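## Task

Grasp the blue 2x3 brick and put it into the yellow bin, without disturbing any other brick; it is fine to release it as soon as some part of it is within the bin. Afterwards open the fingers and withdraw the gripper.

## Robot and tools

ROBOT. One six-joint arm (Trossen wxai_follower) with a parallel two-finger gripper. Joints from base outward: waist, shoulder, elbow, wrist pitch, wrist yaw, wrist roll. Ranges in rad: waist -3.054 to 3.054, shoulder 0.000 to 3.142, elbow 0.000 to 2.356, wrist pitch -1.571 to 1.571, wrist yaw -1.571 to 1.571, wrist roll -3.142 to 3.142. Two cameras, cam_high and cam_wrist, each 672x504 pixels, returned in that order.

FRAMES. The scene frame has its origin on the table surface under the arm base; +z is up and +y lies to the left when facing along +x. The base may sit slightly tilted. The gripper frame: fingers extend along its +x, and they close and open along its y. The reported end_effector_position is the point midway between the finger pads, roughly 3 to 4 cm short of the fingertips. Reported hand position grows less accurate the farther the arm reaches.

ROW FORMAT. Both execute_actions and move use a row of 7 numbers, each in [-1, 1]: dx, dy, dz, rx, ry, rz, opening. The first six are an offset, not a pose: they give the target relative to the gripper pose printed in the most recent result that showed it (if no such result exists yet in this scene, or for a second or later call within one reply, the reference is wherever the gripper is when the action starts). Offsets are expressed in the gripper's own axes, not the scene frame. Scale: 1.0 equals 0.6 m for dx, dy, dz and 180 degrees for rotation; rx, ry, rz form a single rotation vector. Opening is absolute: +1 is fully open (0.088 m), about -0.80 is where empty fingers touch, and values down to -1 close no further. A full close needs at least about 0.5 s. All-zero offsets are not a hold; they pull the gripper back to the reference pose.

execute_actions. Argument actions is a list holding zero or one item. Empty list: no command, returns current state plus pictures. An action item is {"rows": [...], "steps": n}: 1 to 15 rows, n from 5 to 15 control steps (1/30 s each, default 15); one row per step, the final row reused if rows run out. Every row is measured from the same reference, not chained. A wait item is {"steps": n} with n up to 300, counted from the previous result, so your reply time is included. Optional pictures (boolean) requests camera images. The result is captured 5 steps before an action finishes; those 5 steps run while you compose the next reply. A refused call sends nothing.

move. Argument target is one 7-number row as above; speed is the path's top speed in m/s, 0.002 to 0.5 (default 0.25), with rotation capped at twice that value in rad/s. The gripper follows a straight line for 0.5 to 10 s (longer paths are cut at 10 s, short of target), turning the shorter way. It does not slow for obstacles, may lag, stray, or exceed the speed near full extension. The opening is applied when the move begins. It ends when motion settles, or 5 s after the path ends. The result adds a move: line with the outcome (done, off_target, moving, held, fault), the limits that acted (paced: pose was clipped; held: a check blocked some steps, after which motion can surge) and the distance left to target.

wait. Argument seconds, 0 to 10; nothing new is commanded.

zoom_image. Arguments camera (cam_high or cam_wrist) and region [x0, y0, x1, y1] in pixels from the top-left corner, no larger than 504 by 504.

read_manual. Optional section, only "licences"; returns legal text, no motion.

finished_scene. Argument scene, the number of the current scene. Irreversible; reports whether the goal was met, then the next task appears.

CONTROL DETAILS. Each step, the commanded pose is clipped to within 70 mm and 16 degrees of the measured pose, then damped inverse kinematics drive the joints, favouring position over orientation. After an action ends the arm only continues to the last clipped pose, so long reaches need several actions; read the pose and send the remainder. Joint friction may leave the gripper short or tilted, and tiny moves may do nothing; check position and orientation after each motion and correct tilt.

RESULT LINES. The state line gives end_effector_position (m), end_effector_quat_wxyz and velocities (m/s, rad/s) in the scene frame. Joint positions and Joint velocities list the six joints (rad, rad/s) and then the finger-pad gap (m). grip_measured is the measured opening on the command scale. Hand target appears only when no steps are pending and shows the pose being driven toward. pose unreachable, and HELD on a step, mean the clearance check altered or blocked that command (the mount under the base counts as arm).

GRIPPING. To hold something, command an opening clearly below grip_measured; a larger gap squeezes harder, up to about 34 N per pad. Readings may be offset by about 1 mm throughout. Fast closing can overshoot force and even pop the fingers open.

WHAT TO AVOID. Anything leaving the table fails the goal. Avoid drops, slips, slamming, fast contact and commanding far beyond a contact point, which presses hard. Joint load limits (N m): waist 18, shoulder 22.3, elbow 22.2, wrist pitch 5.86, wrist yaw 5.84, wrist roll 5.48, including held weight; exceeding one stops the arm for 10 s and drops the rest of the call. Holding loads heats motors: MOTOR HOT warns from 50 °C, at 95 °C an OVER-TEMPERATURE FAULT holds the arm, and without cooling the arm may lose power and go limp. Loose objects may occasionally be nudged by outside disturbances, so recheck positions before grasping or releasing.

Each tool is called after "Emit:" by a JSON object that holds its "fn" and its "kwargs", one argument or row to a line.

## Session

Emit:
{"fn": "execute_actions", "kwargs": {
  "actions": []
}}

Emit:
{"fn": "zoom_image", "kwargs": {
  "camera": "cam_high",
  "region": [230, 180, 470, 360]
}}

Scene clock: 0.00 s of 4185.00 s.
end_effector_position=(+0.1446, +0.4916, +0.3464) grip_measured=+0.851 end_effector_quat_wxyz=(+0.720, -0.250, -0.014, +0.647) end_effector_velocity=(-0.003, +0.000, +0.003) end_effector_angular_velocity=(+0.019, +0.006, +0.016)
Joint positions: [ 2.038  1.182  0.796  0.868  0.624 -1.433  0.081]
Joint velocities: [ 0.002 -0.002 -0.002 -0.007 -0.022  0.007 -0.   ]
Heat: hottest shoulder 27 °C (+0.0 °C/min).
Hand target: +0.145, +0.492, +0.346; +0.720, -0.250, -0.014, +0.647

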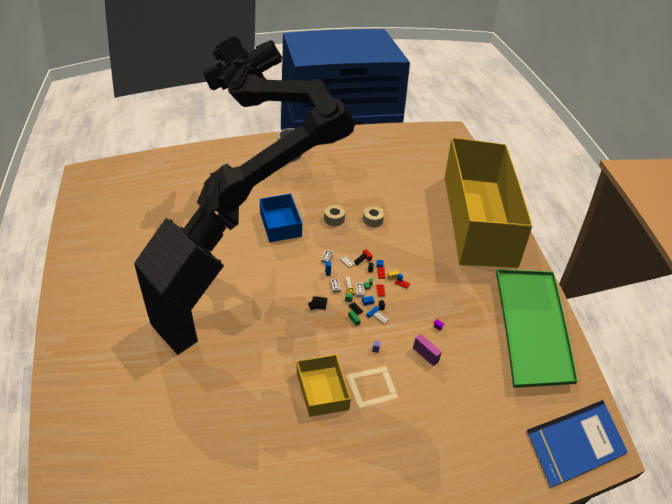

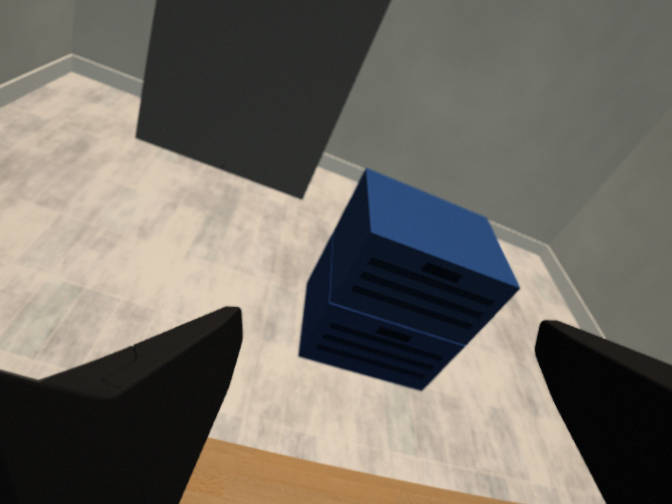

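Region (230, 180, 470, 360) of cam_high's 672x504 image, scaled by 2.100, with more detail than that image has; it fills the top 378 rows of this view, and the rest is white.

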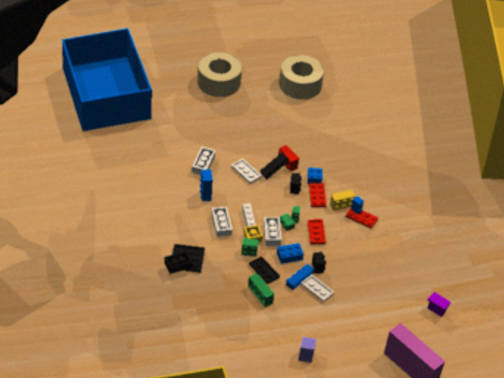

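Emit:
{"fn": "move", "kwargs": {
  "target": [-0.636,-0.212,-0.628,0.488,0.4,-0.216,-0.2]
}}

Scene clock: 4.90 s of 4185.00 s.
end_effector_position=(+0.2708, +0.0510, +0.2469) grip_measured=-0.200 end_effector_quat_wxyz=(+0.911, -0.148, +0.357, -0.144) end_effector_velocity=(-0.001, -0.002, -0.000) end_effector_angular_velocity=(-0.023, +0.004, -0.005)
Joint positions: [ 1.305  0.007  0.011  1.574  1.574 -1.249  0.029]
Joint velocities: [-0.017 -0.002 -0.002 -0.022  0.007  0.007 -0.   ]
Heat: hottest shoulder 27 °C (+0.0 °C/min).
Hand target: +0.269, +0.050, +0.246; +0.911, -0.148, +0.357, -0.147
Off the commanded pose: 0.103 m, 53 deg; position and orientation clipped at the last step of the last action.
joint sent to its limit — the command would take joint 2 (shoulder) past its lower limit, joint 4 (wrist pitch) past its upper limit and joint 5 (wrist yaw) past its upper limit, so those joints were sent only as far as their limits.
Kept back: nothing.
move: off_target; limits=paced

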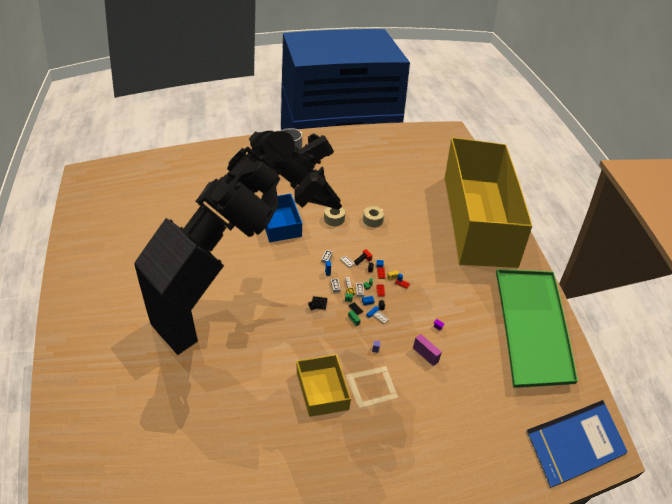

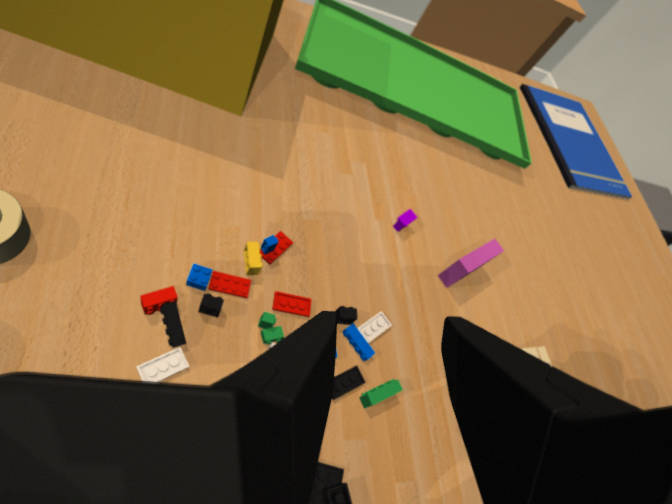

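Emit:
{"fn": "move", "kwargs": {
  "target": [0.16,-0.08,0.288,0.097,-0.234,0.095,-0.2]
}}

Scene clock: 7.73 s of 4185.00 s.
end_effector_position=(+0.4504, +0.0054, +0.3299) grip_measured=-0.200 end_effector_quat_wxyz=(+0.895, -0.000, +0.442, +0.058) end_effector_velocity=(+0.003, -0.000, +0.002) end_effector_angular_velocity=(-0.023, -0.021, +0.017)
Joint positions: [ 1.884  0.006  0.961  1.575  1.5   -2.114  0.029]
Joint velocities: [ 0.002  0.002  0.002 -0.007 -0.022 -0.022  0.   ]
Heat: hottest shoulder 27 °C (+0.0 °C/min).
Hand target: +0.452, +0.004, +0.330; +0.895, +0.001, +0.441, +0.058
Off the commanded pose: 0.005 m, 53 deg; orientation clipped at the last step of the last action.
joint sent to its limit — the command would take joint 2 (shoulder) past its lower limit and joint 4 (wrist pitch) past its upper limit, so those joints were sent only as far as their limits.
Kept back: nothing.
move: off_target; limits=paced

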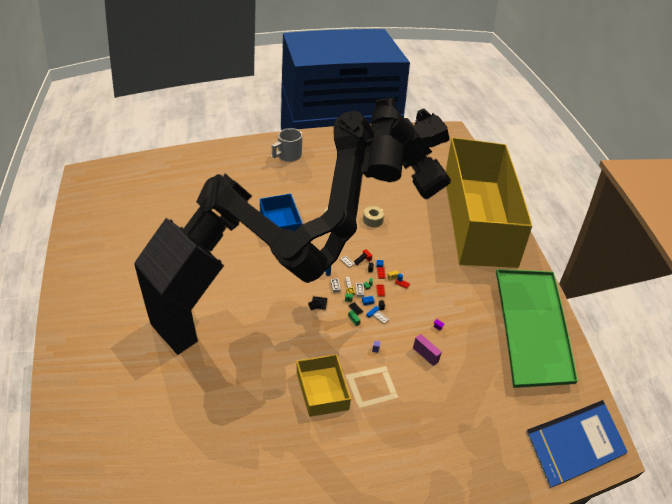

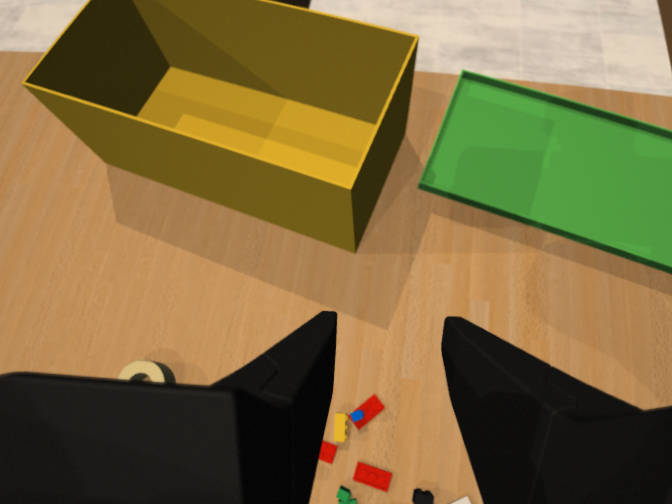

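Emit:
{"fn": "move", "kwargs": {
  "target": [-0.073,0.762,-0.16,-0.175,-0.25,0.322,-0.2]
}}

Scene clock: 15.30 s of 4185.00 s.
end_effector_position=(+0.3256, +0.3354, +0.3798) grip_measured=-0.200 end_effector_quat_wxyz=(+0.691, -0.108, +0.162, +0.696) end_effector_velocity=(-0.001, +0.002, +0.005) end_effector_angular_velocity=(+0.014, -0.049, +0.019)
Joint positions: [ 3.048  0.485  0.883  1.361  1.364 -2.501  0.029]
Joint velocities: [-0.002 -0.002  0.002 -0.066 -0.007  0.007  0.   ]
Heat: hottest shoulder 27 °C (+0.0 °C/min).
Hand target: +0.324, +0.337, +0.383; +0.689, -0.109, +0.159, +0.699
Off the commanded pose: 0.128 m, 30 deg; position and orientation clipped at the last step of the last action.
joint sent to its limit — the command would take joint 1 (waist) past its upper limit, so that joint was sent only as far as its limit.
Kept back: nothing.
move: off_target; limits=paced

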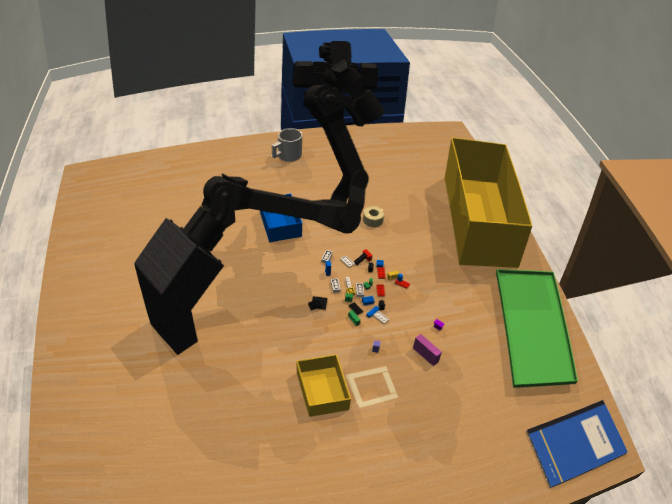

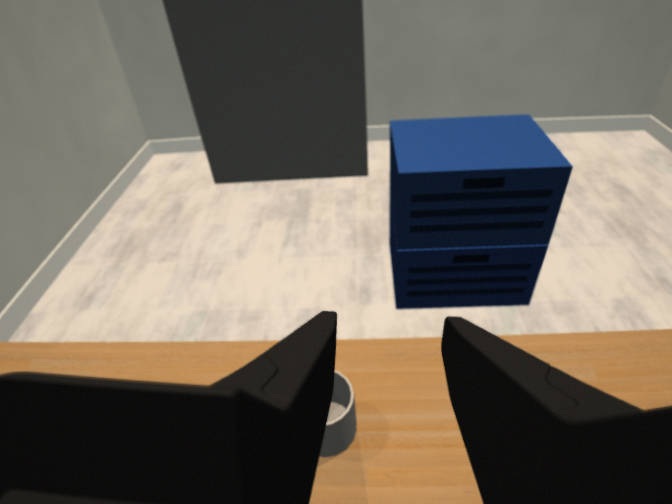

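Emit:
{"fn": "move", "kwargs": {
  "target": [-0.097,-0.132,-0.093,-0.05,0.1645,-0.181,-0.2]
}}

Emit:
{"fn": "move", "kwargs": {
  "target": [-0.097,-0.132,-0.093,-0.05,0.1645,-0.181,-0.2]
}}

Emit:
{"fn": "move", "kwargs": {
  "target": [-0.097,-0.132,-0.093,-0.05,0.1645,-0.181,-0.2]
}}

Emit:
{"fn": "move", "kwargs": {
  "target": [-0.097,-0.132,-0.093,-0.05,0.1645,-0.181,-0.2]
}}

Scene clock: 18.20 s of 4185.00 s.
end_effector_position=(+0.4017, +0.2591, +0.3436) grip_measured=-0.200 end_effector_quat_wxyz=(+0.783, -0.370, +0.242, +0.438) end_effector_velocity=(+0.004, -0.006, -0.001) end_effector_angular_velocity=(-0.027, -0.008, -0.019)
Joint positions: [ 2.229  0.442  0.884  1.137  1.371 -2.309  0.029]
Joint velocities: [-0.002  0.027 -0.002  0.183  0.007 -0.154 -0.   ]
Heat: hottest shoulder 28 °C (+3.3 °C/min).
Hand target: +0.402, +0.260, +0.344; +0.782, -0.371, +0.242, +0.438
Off the commanded pose: 0.001 m, 0 deg.
Kept back: nothing.
move: done

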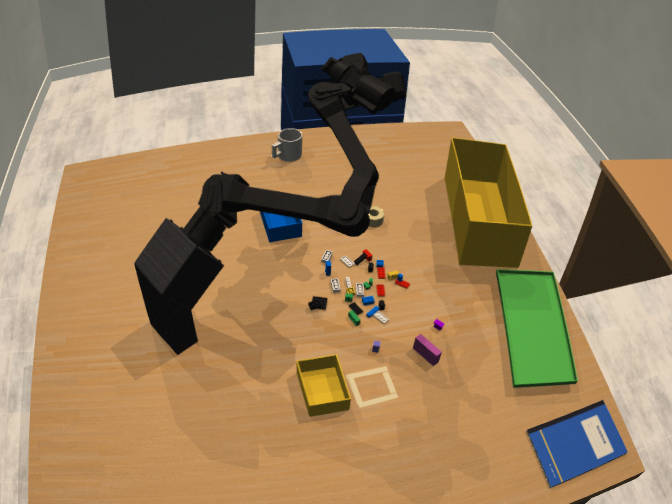

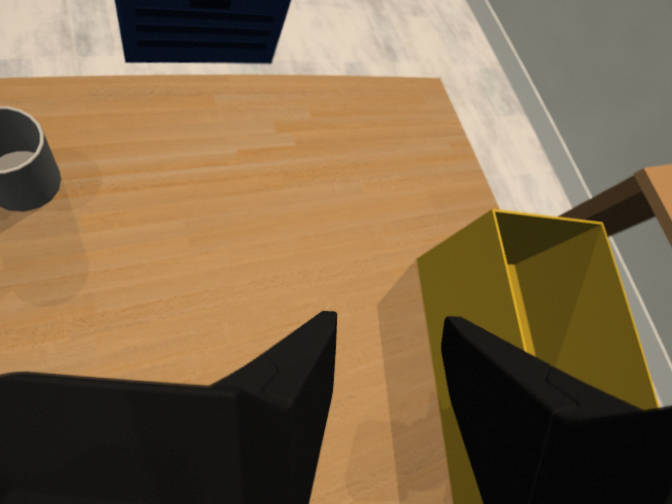

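Scene clock: 20.20 s of 4185.00 s.
end_effector_position=(+0.4367, +0.1586, +0.3783) grip_measured=-0.200 end_effector_quat_wxyz=(+0.756, -0.577, +0.286, +0.115) end_effector_velocity=(+0.004, -0.005, +0.007) end_effector_angular_velocity=(-0.011, -0.027, -0.018)
Joint positions: [ 1.403  0.4    0.899  0.85   1.373 -2.077  0.029]
Joint velocities: [-0.007  0.017 -0.002  0.154 -0.007 -0.125 -0.   ]
Heat: hottest shoulder 28 °C (+3.0 °C/min).
Hand target: +0.438, +0.158, +0.380; +0.756, -0.577, +0.287, +0.113
Off the commanded pose: 0.002 m, 0 deg.
Kept back: nothing.
move: done

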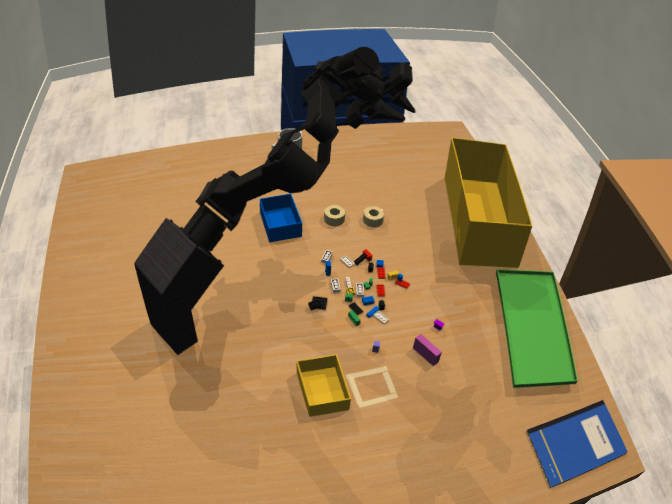

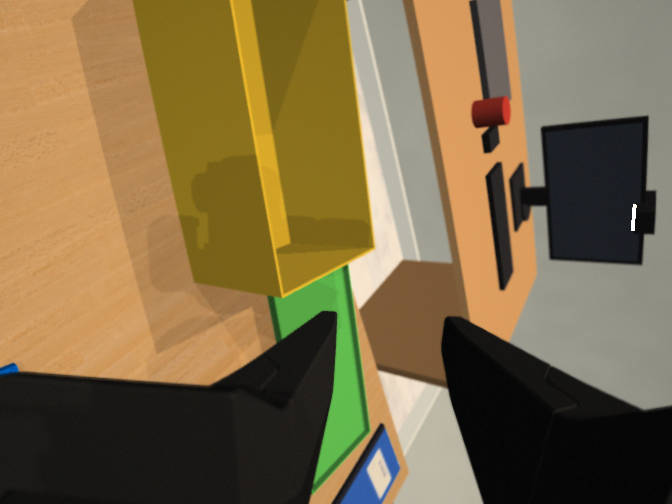

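Scene clock: 22.20 s of 4185.00 s.
end_effector_position=(+0.4119, +0.0906, +0.4625) grip_measured=-0.200 end_effector_quat_wxyz=(-0.615, +0.700, -0.286, +0.225) end_effector_velocity=(+0.001, +0.000, +0.007) end_effector_angular_velocity=(-0.007, -0.019, +0.004)
Joint positions: [ 0.562  0.363  0.935  0.499  1.35  -1.803  0.029]
Joint velocities: [-0.002  0.002 -0.002  0.081 -0.007 -0.066 -0.   ]
Heat: hottest shoulder 28 °C (+2.7 °C/min).
Hand target: +0.413, +0.091, +0.466; -0.615, +0.698, -0.285, +0.228
Off the commanded pose: 0.003 m, 0 deg.
Kept back: nothing.
move: done

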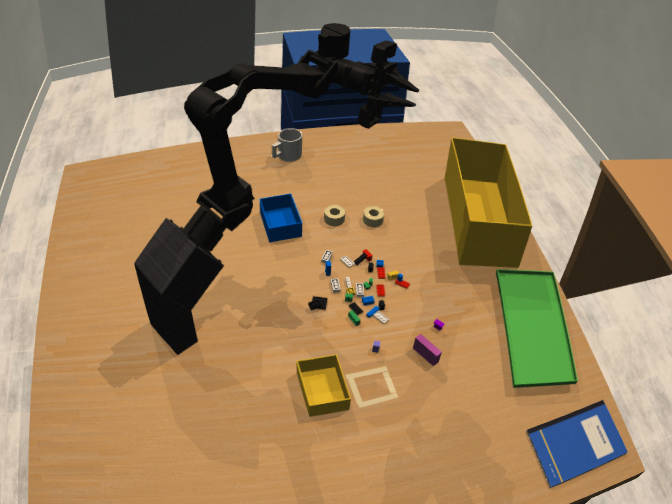

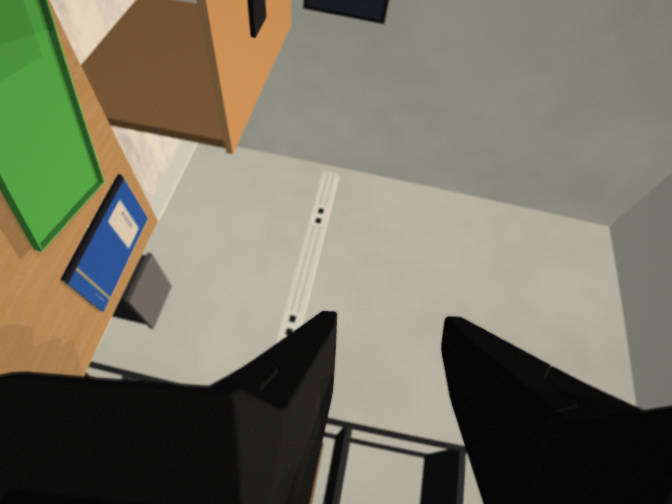

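Scene clock: 24.43 s of 4185.00 s.
end_effector_position=(+0.3432, +0.0969, +0.5524) grip_measured=-0.200 end_effector_quat_wxyz=(-0.382, +0.714, -0.241, +0.535) end_effector_velocity=(+0.004, -0.002, -0.001) end_effector_angular_velocity=(-0.015, +0.036, -0.001)
Joint positions: [-0.322  0.364  1.028  0.109  1.29  -1.492  0.029]
Joint velocities: [ 0.081 -0.007 -0.076  0.286  0.037 -0.256  0.   ]
Heat: hottest shoulder 28 °C (+2.5 °C/min).
Hand target: +0.342, +0.095, +0.551; -0.381, +0.714, -0.243, +0.535
Off the commanded pose: 0.002 m, 1 deg.
Kept back: nothing.
move: done

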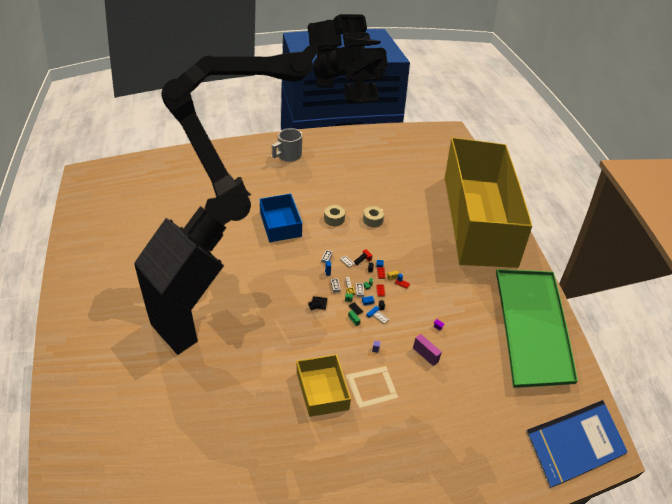

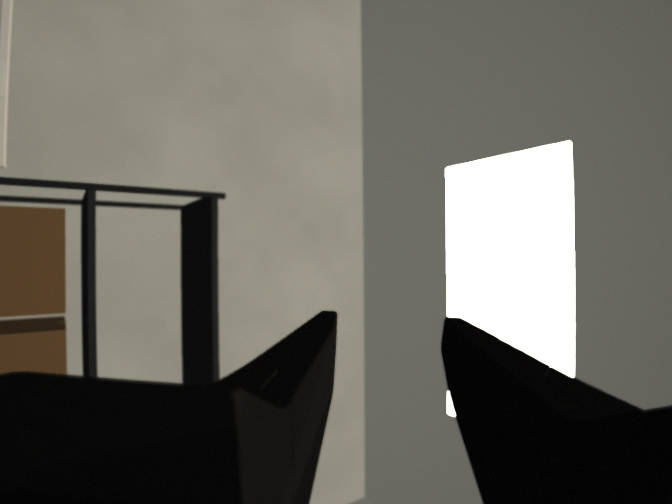

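Emit:
{"fn": "move", "kwargs": {
  "target": [-0.18,0,0.24,0,-0.41,0.03,-0.2]
}}

Scene clock: 27.67 s of 4185.00 s.
end_effector_position=(+0.4453, +0.2163, +0.4670) grip_measured=-0.200 end_effector_quat_wxyz=(-0.473, +0.881, -0.000, -0.017) end_effector_velocity=(-0.001, +0.002, -0.001) end_effector_angular_velocity=(-0.028, +0.011, +0.012)
Joint positions: [-0.288  0.362  1.058  0.072  0.029 -1.519  0.029]
Joint velocities: [ 0.012 -0.002  0.002 -0.007 -0.007 -0.037 -0.   ]
Heat: hottest shoulder 28 °C (+2.2 °C/min).
Hand target: +0.446, +0.220, +0.470; -0.473, +0.881, +0.005, -0.018
Off the commanded pose: 0.005 m, 1 deg.
Kept back: nothing.
move: done

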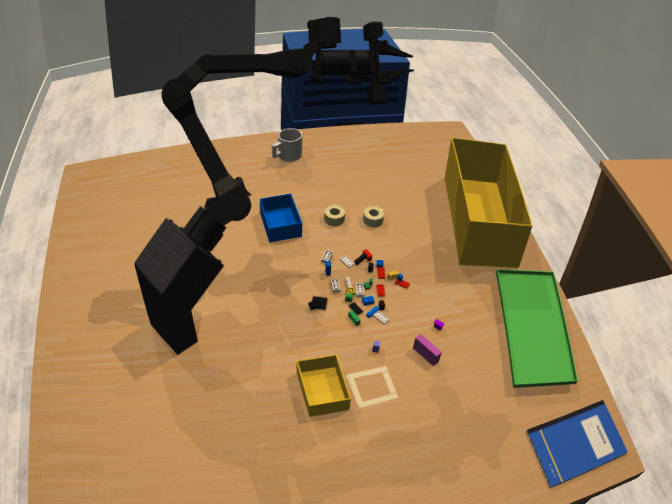

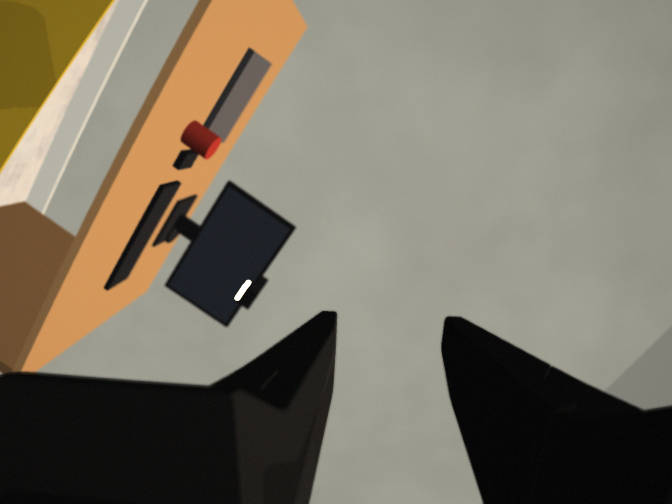

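Emit:
{"fn": "move", "kwargs": {
  "target": [0,0,0,0.686,0,0,-0.2],
  "speed": 0.5
}}

Emit:
{"fn": "move", "kwargs": {
  "target": [-0.18,-0.37,-0.5,0,0.5,0,-0.2]
}}

Scene clock: 30.60 s of 4185.00 s.
end_effector_position=(+0.4453, +0.2165, +0.4675) grip_measured=-0.200 end_effector_quat_wxyz=(+1.000, -0.001, +0.015, +0.009) end_effector_velocity=(-0.000, -0.005, -0.005) end_effector_angular_velocity=(-0.004, +0.010, -0.030)
Joint positions: [-0.277  0.362  1.058  0.074  0.035  0.627  0.029]
Joint velocities: [-0.056 -0.002 -0.007 -0.022 -0.022  0.037 -0.   ]
Heat: hottest shoulder 28 °C (+2.0 °C/min).
Hand target: +0.445, +0.216, +0.467; +1.000, +0.000, +0.016, +0.008
Off the commanded pose: 0.001 m, 0 deg.
Kept back: nothing.
move: done

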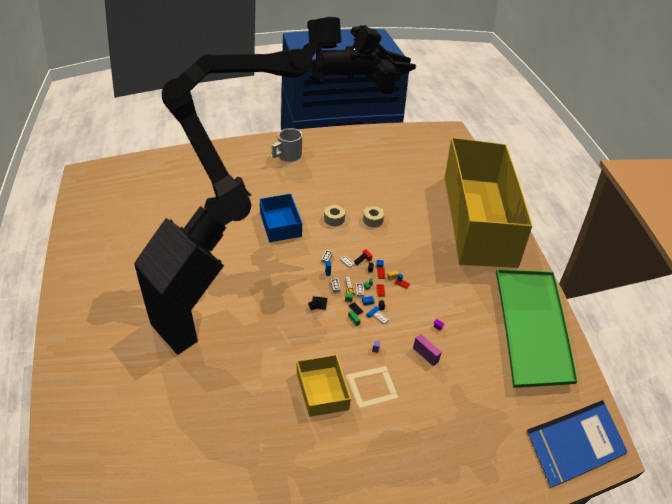

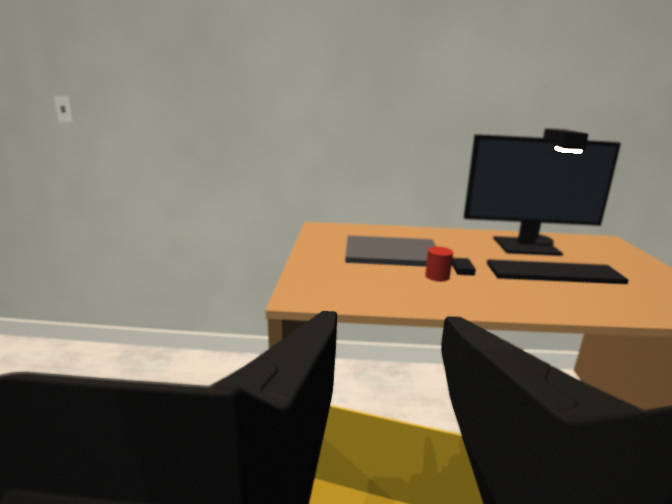

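Scene clock: 35.37 s of 4185.00 s.
end_effector_position=(+0.2675, +0.0459, +0.2448) grip_measured=-0.200 end_effector_quat_wxyz=(+0.881, -0.072, +0.463, -0.069) end_effector_velocity=(-0.004, -0.006, -0.001) end_effector_angular_velocity=(-0.048, -0.010, +0.012)
Joint positions: [ 1.482  0.005  0.654 -1.564  1.409  1.3    0.029]
Joint velocities: [-0.027 -0.002 -0.027 -0.022  0.007  0.007 -0.   ]
Heat: hottest shoulder 28 °C (+1.7 °C/min).
Hand target: +0.266, +0.045, +0.243; +0.881, -0.077, +0.462, -0.070
Off the commanded pose: 0.112 m, 38 deg; position and orientation clipped at the last step of the last action.
joint sent to its limit — the command would take joint 2 (shoulder) past its lower limit and joint 4 (wrist pitch) past its lower limit, so those joints were sent only as far as their limits.
Kept back: nothing.
move: off_target; limits=paced

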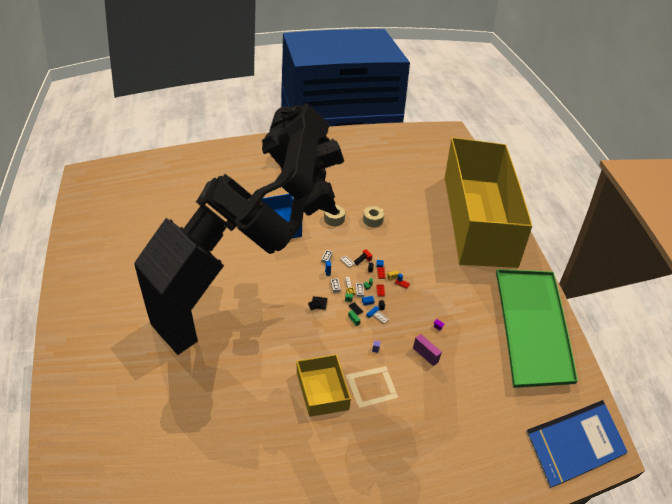

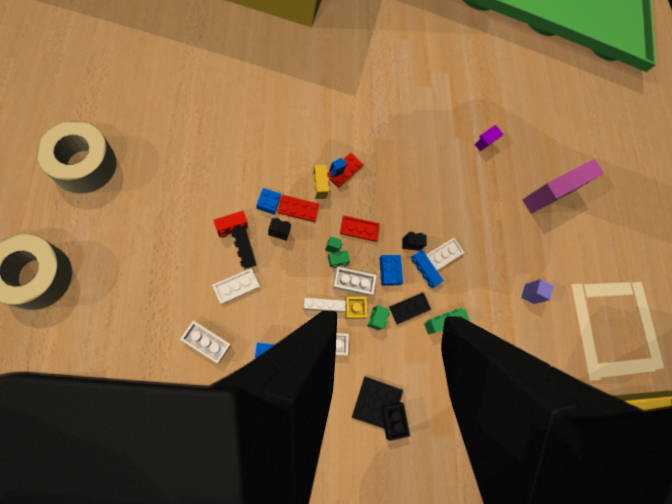

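Emit:
{"fn": "move", "kwargs": {
  "target": [-0.122,-0.142,0.042,0.032,-0.095,-0.229,-0.2]
}}

Emit:
{"fn": "move", "kwargs": {
  "target": [-0.122,-0.142,0.042,0.032,-0.095,-0.229,-0.2]
}}

Emit:
{"fn": "move", "kwargs": {
  "target": [-0.122,-0.142,0.042,0.032,-0.095,-0.229,-0.2]
}}

Scene clock: 37.77 s of 4185.00 s.
end_effector_position=(+0.2438, -0.0225, +0.3347) grip_measured=-0.200 end_effector_quat_wxyz=(+0.860, -0.196, +0.271, -0.386) end_effector_velocity=(-0.004, -0.003, -0.000) end_effector_angular_velocity=(-0.015, +0.026, +0.000)
Joint positions: [ 0.688  0.005  0.658 -1.545  1.403  1.277  0.029]
Joint velocities: [-0.002 -0.002 -0.002 -0.037 -0.007  0.007 -0.   ]
Heat: hottest shoulder 28 °C (+1.6 °C/min).
Hand target: +0.244, -0.023, +0.334; +0.860, -0.197, +0.271, -0.385
Off the commanded pose: 0.001 m, 0 deg.
joint sent to its limit — the command would take joint 2 (shoulder) past its lower limit, so that joint was sent only as far as its limit.
Kept back: nothing.
move: done

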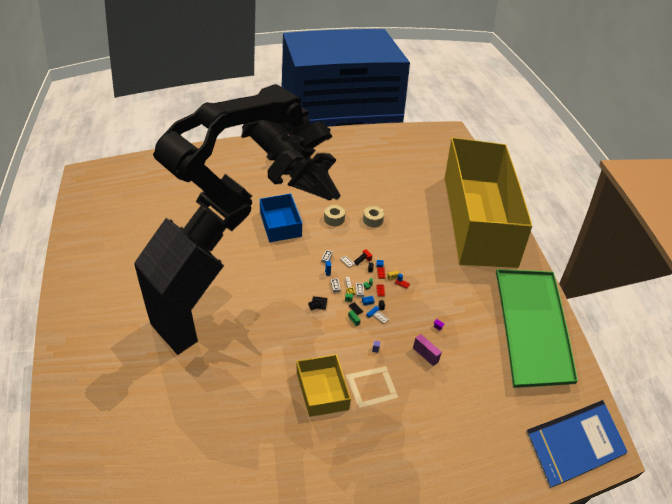

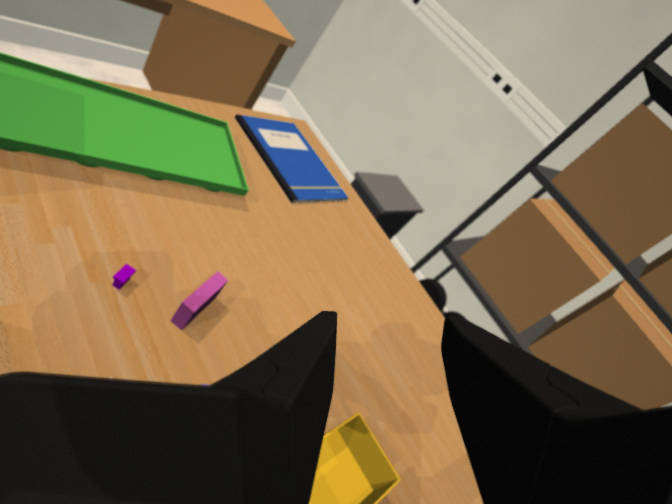

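Scene clock: 39.80 s of 4185.00 s.
end_effector_position=(+0.1720, -0.0164, +0.4254) grip_measured=-0.200 end_effector_quat_wxyz=(+0.707, -0.288, +0.037, -0.645) end_effector_velocity=(-0.003, -0.000, +0.001) end_effector_angular_velocity=(-0.009, +0.011, -0.008)
Joint positions: [-0.11   0.005  0.665 -1.525  1.394  1.251  0.029]
Joint velocities: [ 0.002 -0.002 -0.002 -0.037  0.007  0.022 -0.   ]
Heat: hottest shoulder 28 °C (+1.5 °C/min).
Hand target: +0.172, -0.017, +0.425; +0.706, -0.290, +0.038, -0.645
Off the commanded pose: 0.002 m, 0 deg.
joint sent to its limit — the command would take joint 2 (shoulder) past its lower limit, so that joint was sent only as far as its limit.
Kept back: nothing.
move: done

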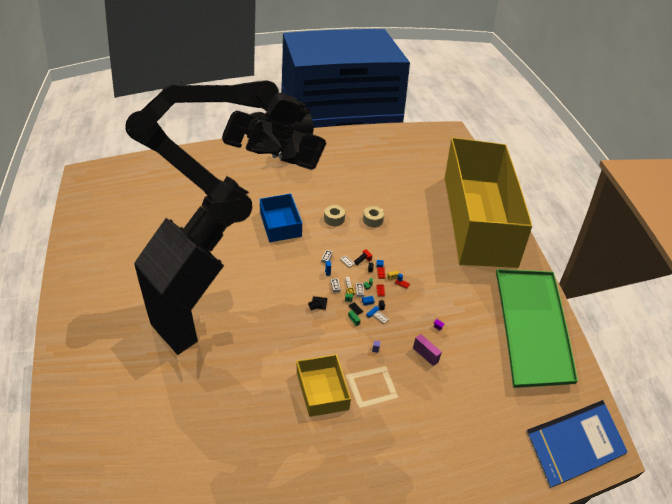

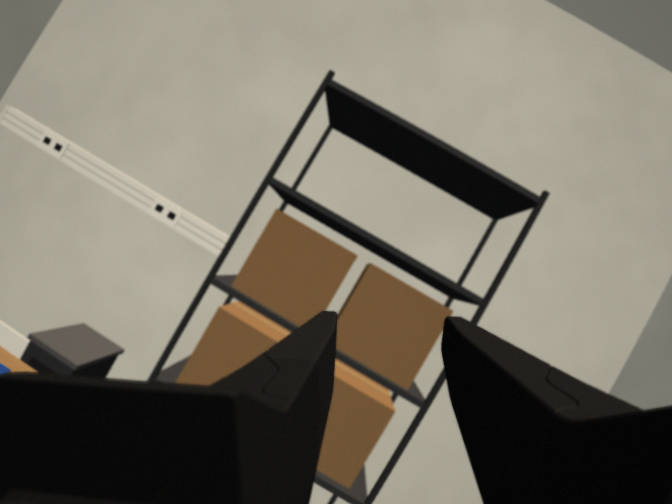

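Scene clock: 41.83 s of 4185.00 s.
end_effector_position=(+0.0952, +0.0617, +0.4636) grip_measured=-0.200 end_effector_quat_wxyz=(-0.445, +0.336, +0.202, +0.805) end_effector_velocity=(-0.003, -0.004, -0.004) end_effector_angular_velocity=(+0.031, +0.002, -0.015)
Joint positions: [-0.907  0.005  0.674 -1.508  1.387  1.222  0.029]
Joint velocities: [ 0.002  0.002 -0.007 -0.037 -0.022  0.022 -0.   ]
Heat: hottest shoulder 28 °C (+1.4 °C/min).
Hand target: +0.095, +0.060, +0.463; -0.444, +0.338, +0.200, +0.805
Off the commanded pose: 0.002 m, 0 deg.
joint sent to its limit — the command would take joint 2 (shoulder) past its lower limit, so that joint was sent only as far as its limit.
Kept back: nothing.
move: done

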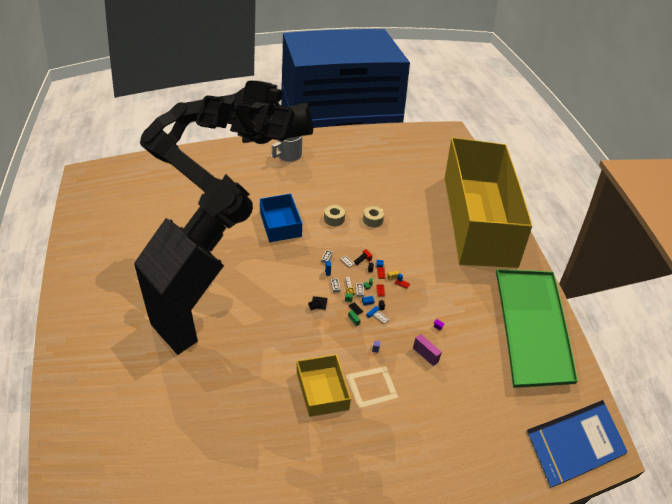

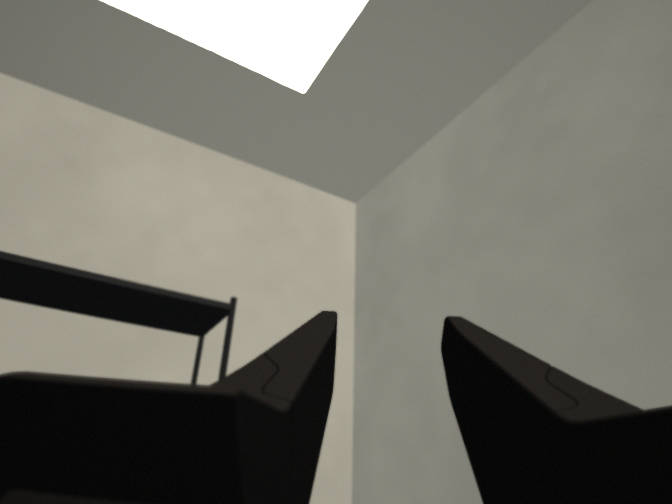

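Emit:
{"fn": "move", "kwargs": {
  "target": [-0.115,0.463,-0.055,0,0.299,0.109,-0.2]
}}

Scene clock: 45.43 s of 4185.00 s.
end_effector_position=(+0.3441, -0.0651, +0.3959) grip_measured=-0.200 end_effector_quat_wxyz=(+0.612, +0.034, +0.079, -0.786) end_effector_velocity=(-0.000, +0.002, -0.002) end_effector_angular_velocity=(+0.021, +0.001, +0.003)
Joint positions: [-0.905  1.037  1.374 -1.18   0.389  1.224  0.029]
Joint velocities: [-0.002 -0.002  0.002 -0.007 -0.022 -0.007 -0.   ]
Heat: hottest shoulder 28 °C (+1.3 °C/min).
Hand target: +0.346, -0.065, +0.397; +0.614, +0.034, +0.078, -0.785
Off the commanded pose: 0.003 m, 0 deg.
Kept back: nothing.
move: done

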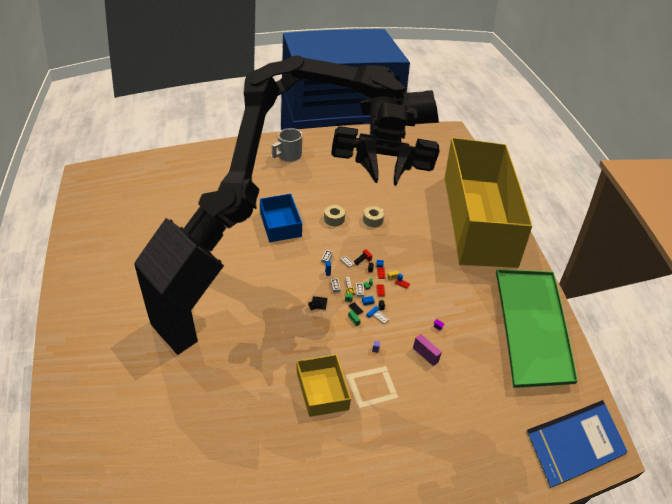

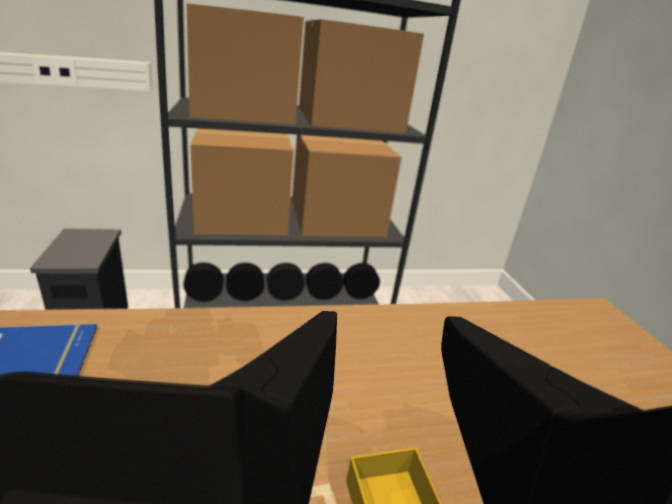

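Emit:
{"fn": "move", "kwargs": {
  "target": [0.007,0.041,-0.446,-0.449,0.292,0.412,-0.25],
  "speed": 0.4
}}

Scene clock: 48.83 s of 4185.00 s.
end_effector_position=(+0.3529, -0.0295, +0.1290) grip_measured=-0.250 end_effector_quat_wxyz=(+0.707, -0.000, +0.707, -0.001) end_effector_velocity=(-0.002, +0.005, -0.001) end_effector_angular_velocity=(+0.027, +0.008, +0.006)
Joint positions: [-0.657  1.301  0.951 -0.665 -0.872 -0.316  0.027]
Joint velocities: [ 0.002  0.002  0.002 -0.022 -0.022 -0.022 -0.   ]
Heat: hottest shoulder 28 °C (+1.2 °C/min).
Hand target: +0.355, -0.029, +0.129; +0.707, -0.000, +0.708, +0.002
Off the commanded pose: 0.003 m, 0 deg.
Kept back: nothing.
move: done

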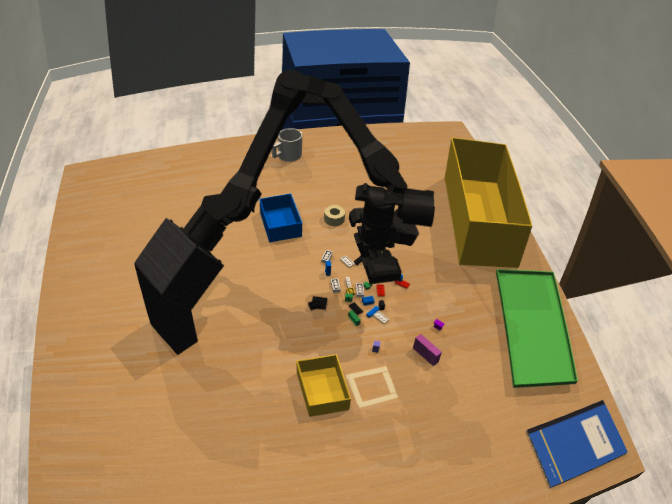

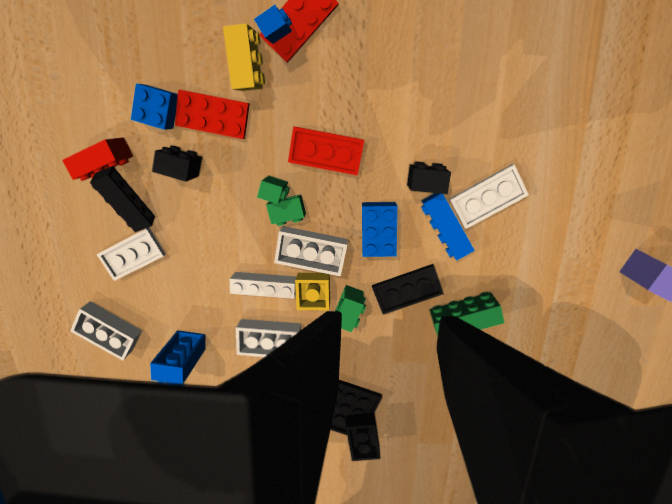

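Emit:
{"fn": "move", "kwargs": {
  "target": [0.128,0.001,0.02,0,0,0,-0.3],
  "speed": 0.1
}}

Scene clock: 50.23 s of 4185.00 s.
end_effector_position=(+0.3673, -0.0275, +0.0542) grip_measured=-0.300 end_effector_quat_wxyz=(+0.710, -0.002, +0.705, +0.002) end_effector_velocity=(-0.004, +0.002, -0.001) end_effector_angular_velocity=(+0.010, +0.017, -0.006)
Joint positions: [-0.433  1.451  0.914 -0.28  -0.736 -0.058  0.024]
Joint velocities: [ 0.002  0.002  0.002 -0.022 -0.007 -0.007  0.   ]
Heat: hottest shoulder 28 °C (+1.2 °C/min).
Hand target: +0.365, -0.029, +0.052; +0.707, -0.000, +0.707, -0.001
Off the commanded pose: 0.004 m, 1 deg.
Kept back: nothing.
move: done

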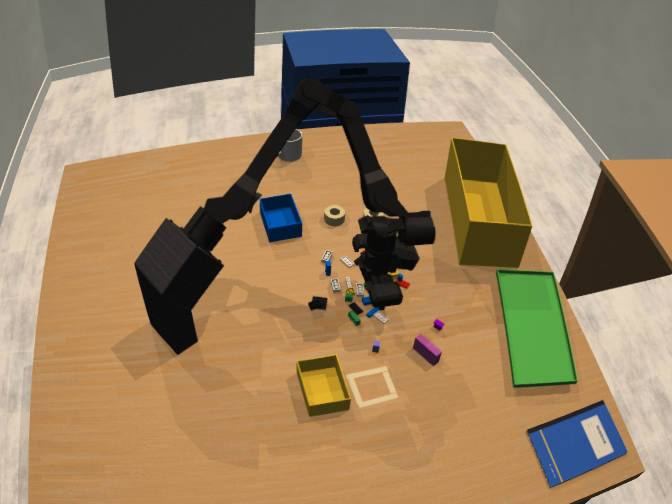

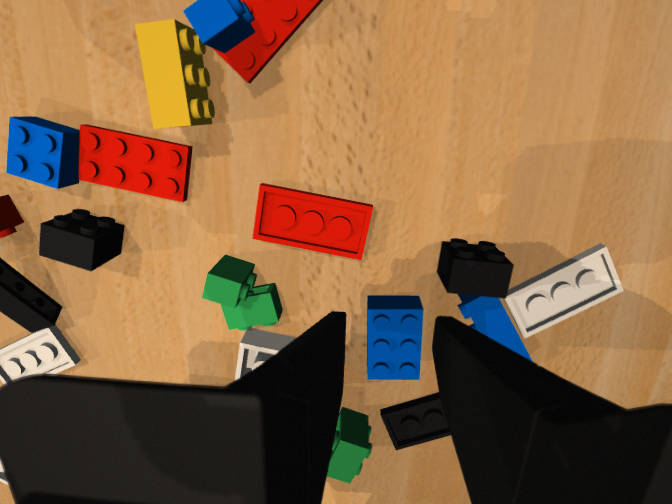

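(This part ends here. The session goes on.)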